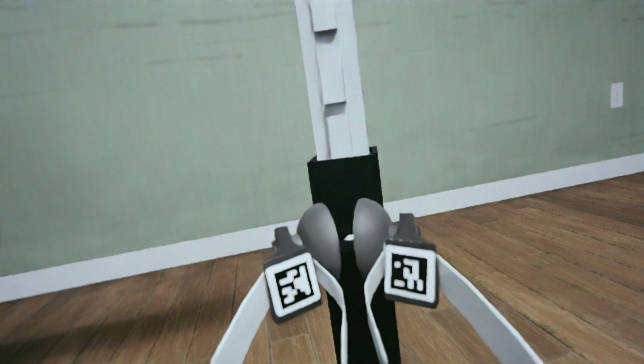

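One hole per cycle. Twice more.

Request:
execute_actions(
  actions=[
    {"r1":{"joints":{"gripper_m":0.06}},"r2":{"joints":{"lift_m":0.781}}},
  ],
  cameras=[],
)

Request:
execute_actions(
  actions=[
    {"r1":{"joints":{"arm_m":0.312}}},
  ],
  cameras=[],
)

Request:
execute_actions(
  actions=[
    {"r1":{"joints":{"gripper_m":-0.05}}},
  ],
  cameras=[],
)

Request:
execute_actions(
  actions=[
    {"r1":{"joints":{"arm_m":0.28}},"r2":{"joints":{"lift_m":0.86}}},
  ],
  cameras=[],
)

Scene clock: 317.13 s.
r1.base_odometry: x=+0.400 y=-3.401 heading=-0.846 (m, m, rad; r1's odometry frame)
r1.turned_by_wheels: +0.000 (rad since the last result)
r1.turned_by_imu: +0.000 (rad since the last result)
r1.base_tilt: forward=-0.9 right=-0.2 (deg)
r1.lidar_m: 2.05 2.06 2.44 0.61 0.61 0.87 2.70 2.70 2.19 0.72 0.81 0.84
r1.head_depth_mm: 1833 2138 2289 1857 1542 1326 1156 / 1810 2094 2286 1832 1532 1318 1160 / 1773 1966 2203 1828 1528 1315 1152 / 1729 1896 851 1755 1447 1251 1147 / 1697 1909 2085 1780 1505 1291 1139 / 1668 1838 2009 1778 1497 1289 1129 / 1622 1761 2027 1755 1485 1211 1125
r1.base_status: not commanded
r1.joint_positions: lift_m=+0.325 arm_m=+0.280 wrist_yaw_rad=-0.001 wrist_pitch_rad=-0.018 wrist_roll_rad=+0.004 gripper_m=+0.060 head_pan_rad=-1.577 head_tilt_rad=-0.791
r1.joint_status: all done
r1.motor_effort: left_wheel=+0(0) right_wheel=+1(1) lift_m=+22(22) arm_m=-4(11) wrist_yaw_rad=+1(0) wrist_pitch_rad=+6(6) wrist_roll_rad=-1(1) gripper_m=+0(83) head_pan_rad=+4(4) head_tilt_rad=-5(6) (%)
r1.hand_pose: x=-0.0216 y=-0.6811 z=+0.4352 quat_wxyz=(+0.706, +0.007, -0.708, -0.007) (m; r1's base frame)
r1.wrist_depth_mm: - - - 189 - - - / - - - 196 - - - / - - - 198 - - - / - - - 200 - - - / - - - 202 - - - / - - - 553 809 866 809 / 910 861 773 690 670 684 671
r2.base_odometry: x=-3.319 y=-0.435 heading=-2.700 (m, m, rad; r2's odometry frame)
r2.turned_by_wheels: +0.000 (rad since the last result)
r2.turned_by_imu: +0.000 (rad since the last result)
r2.base_tilt: forward=+0.6 right=+0.5 (deg)
r2.lidar_m: 1.19 1.23 1.66 1.68 1.74 2.35 1.54 0.81 3.24 0.55 1.72 1.24
r2.head_depth_mm: 2576 2831 3046 2454 592 - - / 2628 2879 3127 2466 643 1525 1232 / 2714 2960 3228 2531 1909 1540 1295 / 2773 3031 3246 2545 1938 1557 1306 / 2813 3098 3318 2560 1947 1567 1307 / 2551 2642 2698 2525 1972 1584 1321 / 2089 2130 2180 2231 1989 1587 1331
r2.base_status: not commanded
r2.joint_positions: lift_m=+0.781 arm_m=+0.160 wrist_yaw_rad=+0.000 wrist_pitch_rad=-0.058 wrist_roll_rad=+0.003 gripper_m=-0.031 head_pan_rad=-1.293 head_tilt_rad=-0.506
r2.joint_status: all done
r2.on_its_own: arm_m is at rest, and its effort (+16) is outside its rest range (-14 to +14); wrist_pitch_rad moved +0.098 toward your old target +0.000
r2.motor_effort: left_wheel=-1(1) right_wheel=+1(1) lift_m=+23(29) arm_m=+16(16) wrist_yaw_rad=+1(1) wrist_pitch_rad=+28(72) wrist_roll_rad=+0(2) gripper_m=-21(21) head_pan_rad=-3(2) head_tilt_rad=+3(3) (%)
r2.hand_pose: x=-0.0215 y=-0.5594 z=+0.8809 quat_wxyz=(+0.706, +0.021, -0.707, -0.021) (m; r2's base frame)
r2.wrist_depth_mm: - - - - - - - / - - - - - - - / - - - - - - - / - - 172 180 185 - - / - - 114 110 113 127 - / - - - 172 87 82 - / - - - 184 - - -
pictures: none
No camera images: the call's "cameras" was empty. Leave "cameras" out to get every camera's image.

Scene clock: 318.37 s.
r1.base_odometry: x=+0.400 y=-3.401 heading=-0.846 (m, m, rad; r1's odometry frame)
r1.turned_by_wheels: +0.000 (rad since the last result)
r1.turned_by_imu: +0.000 (rad since the last result)
r1.base_tilt: forward=-1.0 right=-0.3 (deg)
r1.lidar_m: 2.05 2.05 2.43 0.61 0.61 0.87 2.70 2.70 2.19 0.72 0.81 0.83
r1.head_depth_mm: 1846 2131 2308 1859 1551 1330 1162 / 1816 2083 2298 1836 1533 1320 1156 / 1771 1968 2179 1825 1526 1316 1150 / 1732 1899 853 1751 1509 1272 1143 / 1695 1926 2081 1795 1506 1295 1139 / 1661 1834 2005 1774 1495 1283 1125 / 1631 1755 2032 1756 1484 1207 1124
r1.base_status: not commanded
r1.joint_positions: lift_m=+0.325 arm_m=+0.312 wrist_yaw_rad=-0.001 wrist_pitch_rad=-0.019 wrist_roll_rad=+0.004 gripper_m=+0.060 head_pan_rad=-1.577 head_tilt_rad=-0.791
r1.joint_status: all done
r1.motor_effort: left_wheel=+0(0) right_wheel=+1(1) lift_m=+22(22) arm_m=+5(6) wrist_yaw_rad=+1(1) wrist_pitch_rad=+6(6) wrist_roll_rad=-1(1) gripper_m=+0(0) head_pan_rad=+3(2) head_tilt_rad=-5(5) (%)
r1.hand_pose: x=-0.0216 y=-0.7123 z=+0.4351 quat_wxyz=(+0.706, +0.007, -0.708, -0.007) (m; r1's base frame)
r1.wrist_depth_mm: - - - 159 - - - / - - - 164 - - - / - - - 168 - - - / - - - 167 - - - / - - - 172 172 - - / - - - 178 177 836 788 / 902 862 780 452 648 674 654
r2.base_odometry: x=-3.319 y=-0.435 heading=-2.700 (m, m, rad; r2's odometry frame)
r2.turned_by_wheels: +0.000 (rad since the last result)
r2.turned_by_imu: +0.000 (rad since the last result)
r2.base_tilt: forward=+0.5 right=+0.5 (deg)
r2.lidar_m: 1.19 1.22 1.66 1.68 1.74 2.35 1.54 0.81 3.25 0.55 1.72 1.24
r2.head_depth_mm: 2569 2856 3073 2415 592 - - / 2656 2857 3143 2467 644 1527 1237 / 2701 2944 3214 2491 1914 1544 1297 / 2735 3059 3282 2533 1944 1552 1303 / 2813 3079 3292 2546 1967 1567 1306 / 2542 2631 2696 2506 1968 1577 1319 / 2054 2128 2190 2213 1983 1597 1327
r2.base_status: not commanded
r2.joint_positions: lift_m=+0.781 arm_m=+0.160 wrist_yaw_rad=+0.000 wrist_pitch_rad=-0.058 wrist_roll_rad=+0.003 gripper_m=-0.031 head_pan_rad=-1.293 head_tilt_rad=-0.506
r2.joint_status: not commanded
r2.on_its_own: arm_m is at rest, and its effort (+15) is outside its rest range (-14 to +14)
r2.motor_effort: left_wheel=+0(1) right_wheel=+0(1) lift_m=+23(23) arm_m=+15(16) wrist_yaw_rad=+1(1) wrist_pitch_rad=+28(28) wrist_roll_rad=+0(1) gripper_m=-21(20) head_pan_rad=-3(2) head_tilt_rad=+3(2) (%)
r2.hand_pose: x=-0.0215 y=-0.5594 z=+0.8809 quat_wxyz=(+0.706, +0.021, -0.707, -0.021) (m; r2's base frame)
r2.wrist_depth_mm: - - - - - - - / - - - - - - - / - - - - - - - / - - 171 180 187 - - / - - 115 110 113 126 - / - - - 173 87 82 - / - - - 184 - - -
pictures: none
No camera images: the call's "cameras" was empty. Leave "cameras" out to get every camera's image.

Scene clock: 319.97 s.
r1.base_odometry: x=+0.400 y=-3.401 heading=-0.846 (m, m, rad; r1's odometry frame)
r1.turned_by_wheels: +0.000 (rad since the last result)
r1.turned_by_imu: +0.000 (rad since the last result)
r1.base_tilt: forward=-0.8 right=-0.4 (deg)
r1.lidar_m: 2.05 2.05 2.44 0.61 0.61 0.87 2.69 2.70 2.19 0.72 0.81 0.83
r1.head_depth_mm: 1854 2128 2297 1862 1543 1329 1166 / 1805 2075 2296 1841 1541 1324 1154 / 1772 1966 2190 1819 1533 1315 1146 / 1736 1915 856 1752 1514 1279 1145 / 1696 1920 2078 1799 1488 1296 1137 / 1669 1831 1985 1768 1491 1289 1133 / 1626 1756 2027 1762 1480 1214 1123
r1.base_status: not commanded
r1.joint_positions: lift_m=+0.325 arm_m=+0.312 wrist_yaw_rad=-0.013 wrist_pitch_rad=-0.019 wrist_roll_rad=+0.003 gripper_m=-0.048 head_pan_rad=-1.577 head_tilt_rad=-0.791
r1.joint_status: all done
r1.on_its_own: wrist_yaw_rad is at rest, and its effort (+15) is outside its rest range (-12 to +12)
r1.motor_effort: left_wheel=-2(2) right_wheel=+4(5) lift_m=+22(22) arm_m=+5(4) wrist_yaw_rad=+15(15) wrist_pitch_rad=+6(5) wrist_roll_rad=-1(1) gripper_m=-30(100) head_pan_rad=+4(4) head_tilt_rad=-5(6) (%)
r1.hand_pose: x=-0.0248 y=-0.7123 z=+0.4351 quat_wxyz=(+0.706, +0.002, -0.708, -0.012) (m; r1's base frame)
r1.wrist_depth_mm: - - - 158 - - - / - - - 165 - - - / - - - 168 - - - / - - - 167 - - - / - - - 170 - - - / - - - 138 782 863 802 / 894 846 796 441 680 672 658
r2.base_odometry: x=-3.319 y=-0.435 heading=-2.700 (m, m, rad; r2's odometry frame)
r2.turned_by_wheels: +0.000 (rad since the last result)
r2.turned_by_imu: +0.000 (rad since the last result)
r2.base_tilt: forward=+0.5 right=+0.5 (deg)
r2.lidar_m: 1.19 1.23 1.65 1.68 1.74 2.35 1.53 0.81 3.24 0.55 1.71 1.24
r2.head_depth_mm: 2596 2834 3065 2447 593 - - / 2637 2898 3138 2455 642 1536 1234 / 2701 2951 3204 2526 1898 1551 1295 / 2737 3024 3245 2526 1930 1543 1307 / 2821 3076 3255 2562 1933 1567 1305 / 2557 2628 2715 2511 1968 1566 1314 / 2073 2111 2187 2224 1986 1602 1326
r2.base_status: not commanded
r2.joint_positions: lift_m=+0.781 arm_m=+0.160 wrist_yaw_rad=+0.000 wrist_pitch_rad=-0.058 wrist_roll_rad=+0.003 gripper_m=-0.031 head_pan_rad=-1.293 head_tilt_rad=-0.506
r2.joint_status: not commanded
r2.on_its_own: arm_m is at rest, and its effort (+16) is outside its rest range (-14 to +14)
r2.motor_effort: left_wheel=-1(1) right_wheel=+1(1) lift_m=+23(23) arm_m=+16(16) wrist_yaw_rad=+1(0) wrist_pitch_rad=+28(27) wrist_roll_rad=-1(1) gripper_m=-21(21) head_pan_rad=-1(3) head_tilt_rad=+4(3) (%)
r2.hand_pose: x=-0.0215 y=-0.5594 z=+0.8809 quat_wxyz=(+0.706, +0.021, -0.707, -0.021) (m; r2's base frame)
r2.wrist_depth_mm: - - - - - - - / - - - - - - - / - - - - - - - / - - 173 179 187 - - / - - 111 110 113 126 - / - - - 173 87 82 - / - - - 184 - - -
pictures: none
No camera images: the call's "cameras" was empty. Leave "cameras" out to get every camera's image.

Scene clock: 322.40 s.
r1.base_odometry: x=+0.400 y=-3.401 heading=-0.846 (m, m, rad; r1's odometry frame)
r1.turned_by_wheels: +0.000 (rad since the last result)
r1.turned_by_imu: +0.001 (rad since the last result)
r1.base_tilt: forward=-0.9 right=-0.4 (deg)
r1.lidar_m: 2.05 2.06 2.44 0.61 0.62 0.87 2.70 2.70 2.19 0.72 0.81 0.83
r1.head_depth_mm: 1846 2130 2300 1862 1540 1328 1159 / 1811 2079 2277 1826 1532 1318 1154 / 1768 1925 2181 1822 1528 1309 1148 / 1726 779 2094 1749 1486 1247 1142 / 1693 1834 2137 1780 1501 1297 1137 / 1660 690 2079 1774 1492 1282 1127 / 1607 674 2058 1761 1483 1215 1127
r1.base_status: not commanded
r1.joint_positions: lift_m=+0.325 arm_m=+0.281 wrist_yaw_rad=+0.000 wrist_pitch_rad=+0.008 wrist_roll_rad=+0.004 gripper_m=-0.042 head_pan_rad=-1.577 head_tilt_rad=-0.791
r1.joint_status: all done
r1.on_its_own: gripper_m is held at -0.044, not at your -0.050, by its stall guard, which is not easing now
r1.motor_effort: left_wheel=+0(2) right_wheel=+1(5) lift_m=+22(22) arm_m=-11(23) wrist_yaw_rad=+0(15) wrist_pitch_rad=-2(6) wrist_roll_rad=-2(3) gripper_m=-22(30) head_pan_rad=+2(4) head_tilt_rad=-5(5) (%)
r1.hand_pose: x=-0.0216 y=-0.6823 z=+0.4419 quat_wxyz=(+0.706, -0.003, -0.708, +0.002) (m; r1's base frame)
r1.wrist_depth_mm: - - - 191 - - - / - - - 195 - - - / - - - 201 - - - / - - - 200 - - - / - - - 201 - - - / - - - 211 850 908 827 / 978 933 868 736 711 725 671
r2.base_odometry: x=-3.319 y=-0.435 heading=-2.700 (m, m, rad; r2's odometry frame)
r2.turned_by_wheels: +0.000 (rad since the last result)
r2.turned_by_imu: +0.000 (rad since the last result)
r2.base_tilt: forward=+0.6 right=+0.5 (deg)
r2.lidar_m: 1.19 1.23 1.65 1.68 1.74 2.35 1.53 0.81 3.26 0.55 1.72 1.24
r2.head_depth_mm: 2583 2830 3083 666 - - 1194 / 2630 2910 3161 702 1836 1522 1079 / 2719 2952 3196 2479 1900 1543 1303 / 2753 3028 3248 2522 1925 1555 1304 / 2820 3062 3305 2553 1949 1571 1308 / 2538 2642 2691 2523 1955 1581 1320 / 2071 2123 2178 2227 1977 1586 1325
r2.base_status: not commanded
r2.joint_positions: lift_m=+0.847 arm_m=+0.161 wrist_yaw_rad=+0.000 wrist_pitch_rad=-0.148 wrist_roll_rad=+0.007 gripper_m=-0.031 head_pan_rad=-1.293 head_tilt_rad=-0.506
r2.joint_status: lift_m contact_stop (moved +0.066 of +0.079)
r2.on_its_own: lift_m is slack since a contact_stop, until your next command for it (your +0.860 is given up); wrist_pitch_rad is at rest, and its effort (+69) is outside its rest range (-20 to +32)
r2.motor_effort: left_wheel=+0(1) right_wheel=+0(1) lift_m=+30(47) arm_m=+5(16) wrist_yaw_rad=+1(2) wrist_pitch_rad=+69(87) wrist_roll_rad=-2(8) gripper_m=-20(21) head_pan_rad=-3(2) head_tilt_rad=+3(3) (%)
r2.hand_pose: x=-0.0215 y=-0.5555 z=+0.9244 quat_wxyz=(+0.703, +0.052, -0.707, -0.053) (m; r2's base frame)
r2.wrist_depth_mm: - - - - - - - / - - - - - - - / - - - - - - - / - - 173 176 180 - - / - 127 120 122 124 - - / - - - 101 95 101 - / - - - 197 - 84 -
pictures: none
No camera images: the call's "cameras" was empty. Leave "cameras" out to get every camera's image.

Request:
execute_actions(
  actions=[
    {"r1":{"joints":{"gripper_m":0.06}},"r2":{"joints":{"lift_m":0.819}}},
  ],
  cameras=[],
)

Request:
execute_actions(
  actions=[
    {"r1":{"joints":{"arm_m":0.312}}},
  ],
  cameras=[],
)

Request:
execute_actions(
  actions=[
    {"r1":{"joints":{"gripper_m":-0.05}}},
  ],
  cameras=[],
)

Request:
execute_actions(
  actions=[
    {"r1":{"joints":{"arm_m":0.28}},"r2":{"joints":{"lift_m":0.895}}},
  ],
  cameras=[],
)

Scene clock: 324.10 s.
r1.base_odometry: x=+0.400 y=-3.401 heading=-0.846 (m, m, rad; r1's odometry frame)
r1.turned_by_wheels: +0.000 (rad since the last result)
r1.turned_by_imu: +0.000 (rad since the last result)
r1.base_tilt: forward=-1.0 right=-0.4 (deg)
r1.lidar_m: 2.05 2.06 2.44 0.61 0.62 0.87 2.69 2.70 2.19 0.72 0.81 0.84
r1.head_depth_mm: 1851 2144 2312 1865 1549 1327 1163 / 1814 2075 2260 1836 1539 1319 1155 / 1770 1929 2175 1820 1519 1314 1155 / 1731 786 2015 1759 1447 1250 1143 / 1697 1859 2149 1786 1502 1296 1134 / 1666 710 2080 1777 1492 1290 1131 / 1639 667 2050 1762 1482 1207 1125
r1.base_status: not commanded
r1.joint_positions: lift_m=+0.325 arm_m=+0.280 wrist_yaw_rad=-0.001 wrist_pitch_rad=-0.018 wrist_roll_rad=+0.004 gripper_m=+0.060 head_pan_rad=-1.577 head_tilt_rad=-0.791
r1.joint_status: all done
r1.motor_effort: left_wheel=+0(0) right_wheel=+1(1) lift_m=+22(22) arm_m=-4(10) wrist_yaw_rad=+1(1) wrist_pitch_rad=+6(6) wrist_roll_rad=-1(2) gripper_m=+0(83) head_pan_rad=+4(4) head_tilt_rad=-5(5) (%)
r1.hand_pose: x=-0.0216 y=-0.6811 z=+0.4352 quat_wxyz=(+0.706, +0.007, -0.708, -0.007) (m; r1's base frame)
r1.wrist_depth_mm: - - - 188 - - - / - - - 195 - - - / - - - 197 - - - / - - - 198 - - - / - - - 204 - - - / - - - 542 825 878 805 / 912 870 774 700 679 674 658
r2.base_odometry: x=-3.319 y=-0.435 heading=-2.700 (m, m, rad; r2's odometry frame)
r2.turned_by_wheels: +0.000 (rad since the last result)
r2.turned_by_imu: +0.000 (rad since the last result)
r2.base_tilt: forward=+0.5 right=+0.5 (deg)
r2.lidar_m: 1.19 1.23 1.66 1.68 1.73 2.35 1.54 0.81 3.25 0.55 1.71 1.24
r2.head_depth_mm: 2580 2850 3066 674 563 - 1193 / 2615 2916 3168 2385 1828 1532 1194 / 2700 2946 3189 2491 1905 1540 1294 / 2759 3019 3245 2542 1927 1561 1299 / 2796 3081 3308 2558 1934 1569 1309 / 2553 2640 2712 2529 1967 1583 1314 / 2087 2124 2185 2262 1989 1575 1320
r2.base_status: not commanded
r2.joint_positions: lift_m=+0.819 arm_m=+0.160 wrist_yaw_rad=+0.000 wrist_pitch_rad=-0.058 wrist_roll_rad=+0.004 gripper_m=-0.031 head_pan_rad=-1.293 head_tilt_rad=-0.506
r2.joint_status: all done
r2.on_its_own: arm_m is at rest, and its effort (+15) is outside its rest range (-14 to +14); wrist_pitch_rad moved +0.091 toward your old target +0.000
r2.motor_effort: left_wheel=-1(1) right_wheel=+1(0) lift_m=+23(32) arm_m=+15(15) wrist_yaw_rad=+0(1) wrist_pitch_rad=+27(67) wrist_roll_rad=-1(2) gripper_m=-21(21) head_pan_rad=-3(1) head_tilt_rad=+3(3) (%)
r2.hand_pose: x=-0.0215 y=-0.5594 z=+0.9191 quat_wxyz=(+0.706, +0.021, -0.708, -0.021) (m; r2's base frame)
r2.wrist_depth_mm: - - - - - - - / - - - - - - - / - - - - - - - / - - 171 178 188 - - / - 125 111 110 113 126 - / - - - 172 87 82 - / - - - 184 - - -
pictures: none
No camera images: the call's "cameras" was empty. Leave "cameras" out to get every camera's image.

Scene clock: 325.33 s.
r1.base_odometry: x=+0.400 y=-3.401 heading=-0.846 (m, m, rad; r1's odometry frame)
r1.turned_by_wheels: +0.000 (rad since the last result)
r1.turned_by_imu: +0.000 (rad since the last result)
r1.base_tilt: forward=-1.0 right=-0.5 (deg)
r1.lidar_m: 2.05 2.05 2.44 0.61 0.62 0.87 2.70 2.70 2.19 0.72 0.81 0.84
r1.head_depth_mm: 1854 2117 2307 1855 1542 1328 1163 / 1811 2070 2277 1825 1535 1318 1157 / 1775 1919 2198 1811 1531 1313 1146 / 1724 784 2029 1754 1509 1277 1145 / 1698 1852 2121 1801 1502 1290 1141 / 1655 708 2071 1769 1492 1288 1130 / 1639 667 2060 1771 1480 1209 1127
r1.base_status: not commanded
r1.joint_positions: lift_m=+0.325 arm_m=+0.312 wrist_yaw_rad=-0.001 wrist_pitch_rad=-0.019 wrist_roll_rad=+0.004 gripper_m=+0.060 head_pan_rad=-1.577 head_tilt_rad=-0.791
r1.joint_status: all done
r1.motor_effort: left_wheel=+0(0) right_wheel=+2(1) lift_m=+22(22) arm_m=+5(6) wrist_yaw_rad=+1(1) wrist_pitch_rad=+5(6) wrist_roll_rad=-1(1) gripper_m=+0(0) head_pan_rad=+4(4) head_tilt_rad=-5(5) (%)
r1.hand_pose: x=-0.0216 y=-0.7123 z=+0.4351 quat_wxyz=(+0.706, +0.007, -0.708, -0.007) (m; r1's base frame)
r1.wrist_depth_mm: - - - 159 - - - / - - - 164 - - - / - - - 168 - - - / - - - 167 - - - / - - - 173 171 - - / - - - 178 177 844 804 / 894 867 773 443 643 681 656
r2.base_odometry: x=-3.319 y=-0.435 heading=-2.700 (m, m, rad; r2's odometry frame)
r2.turned_by_wheels: +0.000 (rad since the last result)
r2.turned_by_imu: +0.000 (rad since the last result)
r2.base_tilt: forward=+0.5 right=+0.5 (deg)
r2.lidar_m: 1.19 1.23 1.66 1.68 1.74 2.36 1.54 0.81 3.24 0.55 1.72 1.24
r2.head_depth_mm: 2561 2843 3068 673 564 - 1207 / 2630 2883 3151 2394 1819 1527 1188 / 2679 2944 3216 2515 1896 1539 1292 / 2713 3035 3252 2535 1919 1552 1302 / 2814 3057 3316 2561 1943 1569 1312 / 2532 2615 2716 2517 1960 1572 1317 / 2073 2117 2185 2246 1976 1592 1321
r2.base_status: not commanded
r2.joint_positions: lift_m=+0.819 arm_m=+0.160 wrist_yaw_rad=+0.000 wrist_pitch_rad=-0.058 wrist_roll_rad=+0.004 gripper_m=-0.031 head_pan_rad=-1.293 head_tilt_rad=-0.506
r2.joint_status: not commanded
r2.on_its_own: arm_m is at rest, and its effort (+16) is outside its rest range (-14 to +14)
r2.motor_effort: left_wheel=-1(1) right_wheel=+1(0) lift_m=+23(23) arm_m=+16(16) wrist_yaw_rad=+0(1) wrist_pitch_rad=+27(27) wrist_roll_rad=-1(1) gripper_m=-21(21) head_pan_rad=-1(2) head_tilt_rad=+3(3) (%)
r2.hand_pose: x=-0.0215 y=-0.5594 z=+0.9191 quat_wxyz=(+0.706, +0.021, -0.708, -0.021) (m; r2's base frame)
r2.wrist_depth_mm: - - - - - - - / - - - - - - - / - - - - - - - / - - 172 180 187 - - / - 126 111 110 113 126 - / - - - 171 87 82 - / - - - 184 - - -
pictures: none
No camera images: the call's "cameras" was empty. Leave "cameras" out to get every camera's image.

Scene clock: 326.93 s.
r1.base_odometry: x=+0.400 y=-3.401 heading=-0.846 (m, m, rad; r1's odometry frame)
r1.turned_by_wheels: +0.000 (rad since the last result)
r1.turned_by_imu: +0.000 (rad since the last result)
r1.base_tilt: forward=-1.0 right=-0.3 (deg)
r1.lidar_m: 2.05 2.06 2.44 0.61 0.62 0.87 2.70 2.69 2.19 0.72 0.81 0.84
r1.head_depth_mm: 1841 2125 2317 1849 1543 1328 1160 / 1797 2078 2298 1837 1534 1313 1156 / 1765 1936 2190 1821 1527 1312 1146 / 1741 782 2041 1751 1507 1275 1142 / 1700 1853 2132 1790 1504 1292 1134 / 1663 709 2069 1767 1500 1289 1133 / 1623 667 2039 1756 1483 1211 1131
r1.base_status: not commanded
r1.joint_positions: lift_m=+0.325 arm_m=+0.312 wrist_yaw_rad=-0.013 wrist_pitch_rad=-0.019 wrist_roll_rad=+0.003 gripper_m=-0.048 head_pan_rad=-1.577 head_tilt_rad=-0.791
r1.joint_status: all done
r1.on_its_own: wrist_yaw_rad is at rest, and its effort (+14) is outside its rest range (-12 to +12)
r1.motor_effort: left_wheel=-2(2) right_wheel=+5(5) lift_m=+22(22) arm_m=+4(5) wrist_yaw_rad=+14(14) wrist_pitch_rad=+6(6) wrist_roll_rad=-1(1) gripper_m=-30(100) head_pan_rad=+2(3) head_tilt_rad=-6(6) (%)
r1.hand_pose: x=-0.0248 y=-0.7123 z=+0.4351 quat_wxyz=(+0.706, +0.002, -0.708, -0.012) (m; r1's base frame)
r1.wrist_depth_mm: - - - 158 - - - / - - - 164 - - - / - - - 168 - - - / - - - 166 - - - / - - - 171 - - - / - - - 139 804 843 810 / 910 852 798 449 686 693 656
r2.base_odometry: x=-3.319 y=-0.435 heading=-2.700 (m, m, rad; r2's odometry frame)
r2.turned_by_wheels: +0.000 (rad since the last result)
r2.turned_by_imu: +0.000 (rad since the last result)
r2.base_tilt: forward=+0.4 right=+0.4 (deg)
r2.lidar_m: 1.19 1.23 1.66 1.68 1.74 2.35 1.54 0.81 3.25 0.55 1.72 1.24
r2.head_depth_mm: 2570 2809 3068 676 563 - 1199 / 2638 2872 3189 2426 1835 1530 1189 / 2708 2960 3195 2505 1906 1549 1300 / 2734 3015 3232 2526 1923 1560 1300 / 2821 3050 3278 2553 1935 1568 1304 / 2523 2623 2700 2521 1969 1577 1320 / 2068 2140 2192 2237 1991 1589 1326
r2.base_status: not commanded
r2.joint_positions: lift_m=+0.819 arm_m=+0.160 wrist_yaw_rad=+0.000 wrist_pitch_rad=-0.058 wrist_roll_rad=+0.004 gripper_m=-0.031 head_pan_rad=-1.293 head_tilt_rad=-0.506
r2.joint_status: not commanded
r2.on_its_own: arm_m is at rest, and its effort (+15) is outside its rest range (-14 to +14)
r2.motor_effort: left_wheel=-1(1) right_wheel=+0(0) lift_m=+23(23) arm_m=+15(15) wrist_yaw_rad=+1(0) wrist_pitch_rad=+27(27) wrist_roll_rad=-1(1) gripper_m=-21(21) head_pan_rad=-3(2) head_tilt_rad=+2(3) (%)
r2.hand_pose: x=-0.0215 y=-0.5594 z=+0.9191 quat_wxyz=(+0.706, +0.021, -0.708, -0.021) (m; r2's base frame)
r2.wrist_depth_mm: - - - - - - - / - - - - - - - / - - - - - - - / - - 173 181 187 - - / - 126 111 110 113 126 - / - - - 173 88 82 - / - - - 183 - - -
pictures: none
No camera images: the call's "cameras" was empty. Leave "cameras" out to get every camera's image.

Scene clock: 329.17 s.
r1.base_odometry: x=+0.400 y=-3.401 heading=-0.846 (m, m, rad; r1's odometry frame)
r1.turned_by_wheels: +0.000 (rad since the last result)
r1.turned_by_imu: +0.001 (rad since the last result)
r1.base_tilt: forward=-1.0 right=-0.4 (deg)
r1.lidar_m: 2.05 2.06 2.44 0.61 0.61 0.87 2.69 2.70 2.18 0.72 0.81 0.83
r1.head_depth_mm: 1841 2114 2292 1850 1550 1322 1166 / 1822 2086 2267 1833 1534 1322 1156 / 1762 1904 2218 1825 1522 1316 1160 / 1736 727 2096 1748 1477 1250 1142 / 1688 1837 2141 1785 1502 1297 1138 / 1640 682 2104 1774 1492 1286 1129 / 1602 677 2040 1762 1479 1209 1127
r1.base_status: not commanded
r1.joint_positions: lift_m=+0.325 arm_m=+0.281 wrist_yaw_rad=+0.000 wrist_pitch_rad=+0.008 wrist_roll_rad=+0.004 gripper_m=-0.042 head_pan_rad=-1.577 head_tilt_rad=-0.791
r1.joint_status: all done
r1.on_its_own: gripper_m is held at -0.044, not at your -0.050, by its stall guard, which is not easing now
r1.motor_effort: left_wheel=+0(2) right_wheel=+1(5) lift_m=+22(22) arm_m=-10(21) wrist_yaw_rad=+1(15) wrist_pitch_rad=-2(6) wrist_roll_rad=-2(3) gripper_m=-22(30) head_pan_rad=+4(3) head_tilt_rad=-5(5) (%)
r1.hand_pose: x=-0.0216 y=-0.6823 z=+0.4420 quat_wxyz=(+0.706, -0.003, -0.708, +0.002) (m; r1's base frame)
r1.wrist_depth_mm: - - - 190 - - - / - - - 195 - - - / - - - 200 - - - / - - - 199 - - - / - - - 202 - - - / - - - 209 856 912 860 / 964 909 851 740 713 722 664
r2.base_odometry: x=-3.319 y=-0.435 heading=-2.700 (m, m, rad; r2's odometry frame)
r2.turned_by_wheels: +0.000 (rad since the last result)
r2.turned_by_imu: +0.000 (rad since the last result)
r2.base_tilt: forward=+0.5 right=+0.5 (deg)
r2.lidar_m: 1.19 1.23 1.66 1.68 1.74 2.35 1.54 0.81 3.25 0.55 1.72 1.24
r2.head_depth_mm: 2603 2829 3040 621 - - 1220 / 2620 2893 3107 628 1897 1522 965 / 2693 2964 3230 2503 1915 1540 1298 / 2757 3019 3259 2511 1931 1548 1303 / 2800 3081 3303 2583 1943 1568 1312 / 2562 2607 2705 2511 1961 1575 1313 / 2069 2151 2186 2240 1986 1601 1323
r2.base_status: not commanded
r2.joint_positions: lift_m=+0.886 arm_m=+0.161 wrist_yaw_rad=+0.000 wrist_pitch_rad=-0.151 wrist_roll_rad=+0.006 gripper_m=-0.031 head_pan_rad=-1.293 head_tilt_rad=-0.506
r2.joint_status: lift_m contact_stop (moved +0.067 of +0.076)
r2.on_its_own: lift_m is slack since a contact_stop, until your next command for it (your +0.895 is given up); wrist_pitch_rad is at rest, and its effort (+70) is outside its rest range (-20 to +32)
r2.motor_effort: left_wheel=+1(1) right_wheel=+0(1) lift_m=+30(50) arm_m=+4(15) wrist_yaw_rad=+1(2) wrist_pitch_rad=+70(83) wrist_roll_rad=-2(7) gripper_m=-21(21) head_pan_rad=-2(2) head_tilt_rad=+4(4) (%)
r2.hand_pose: x=-0.0214 y=-0.5554 z=+0.9626 quat_wxyz=(+0.703, +0.053, -0.707, -0.054) (m; r2's base frame)
r2.wrist_depth_mm: - - - - - - - / - - - - - - - / - - - - - - - / - - 172 176 181 - - / - 127 120 122 125 - - / - - - 101 95 101 - / - - - 198 - 84 -
pictures: none
No camera images: the call's "cameras" was empty. Leave "cameras" out to get every camera's image.


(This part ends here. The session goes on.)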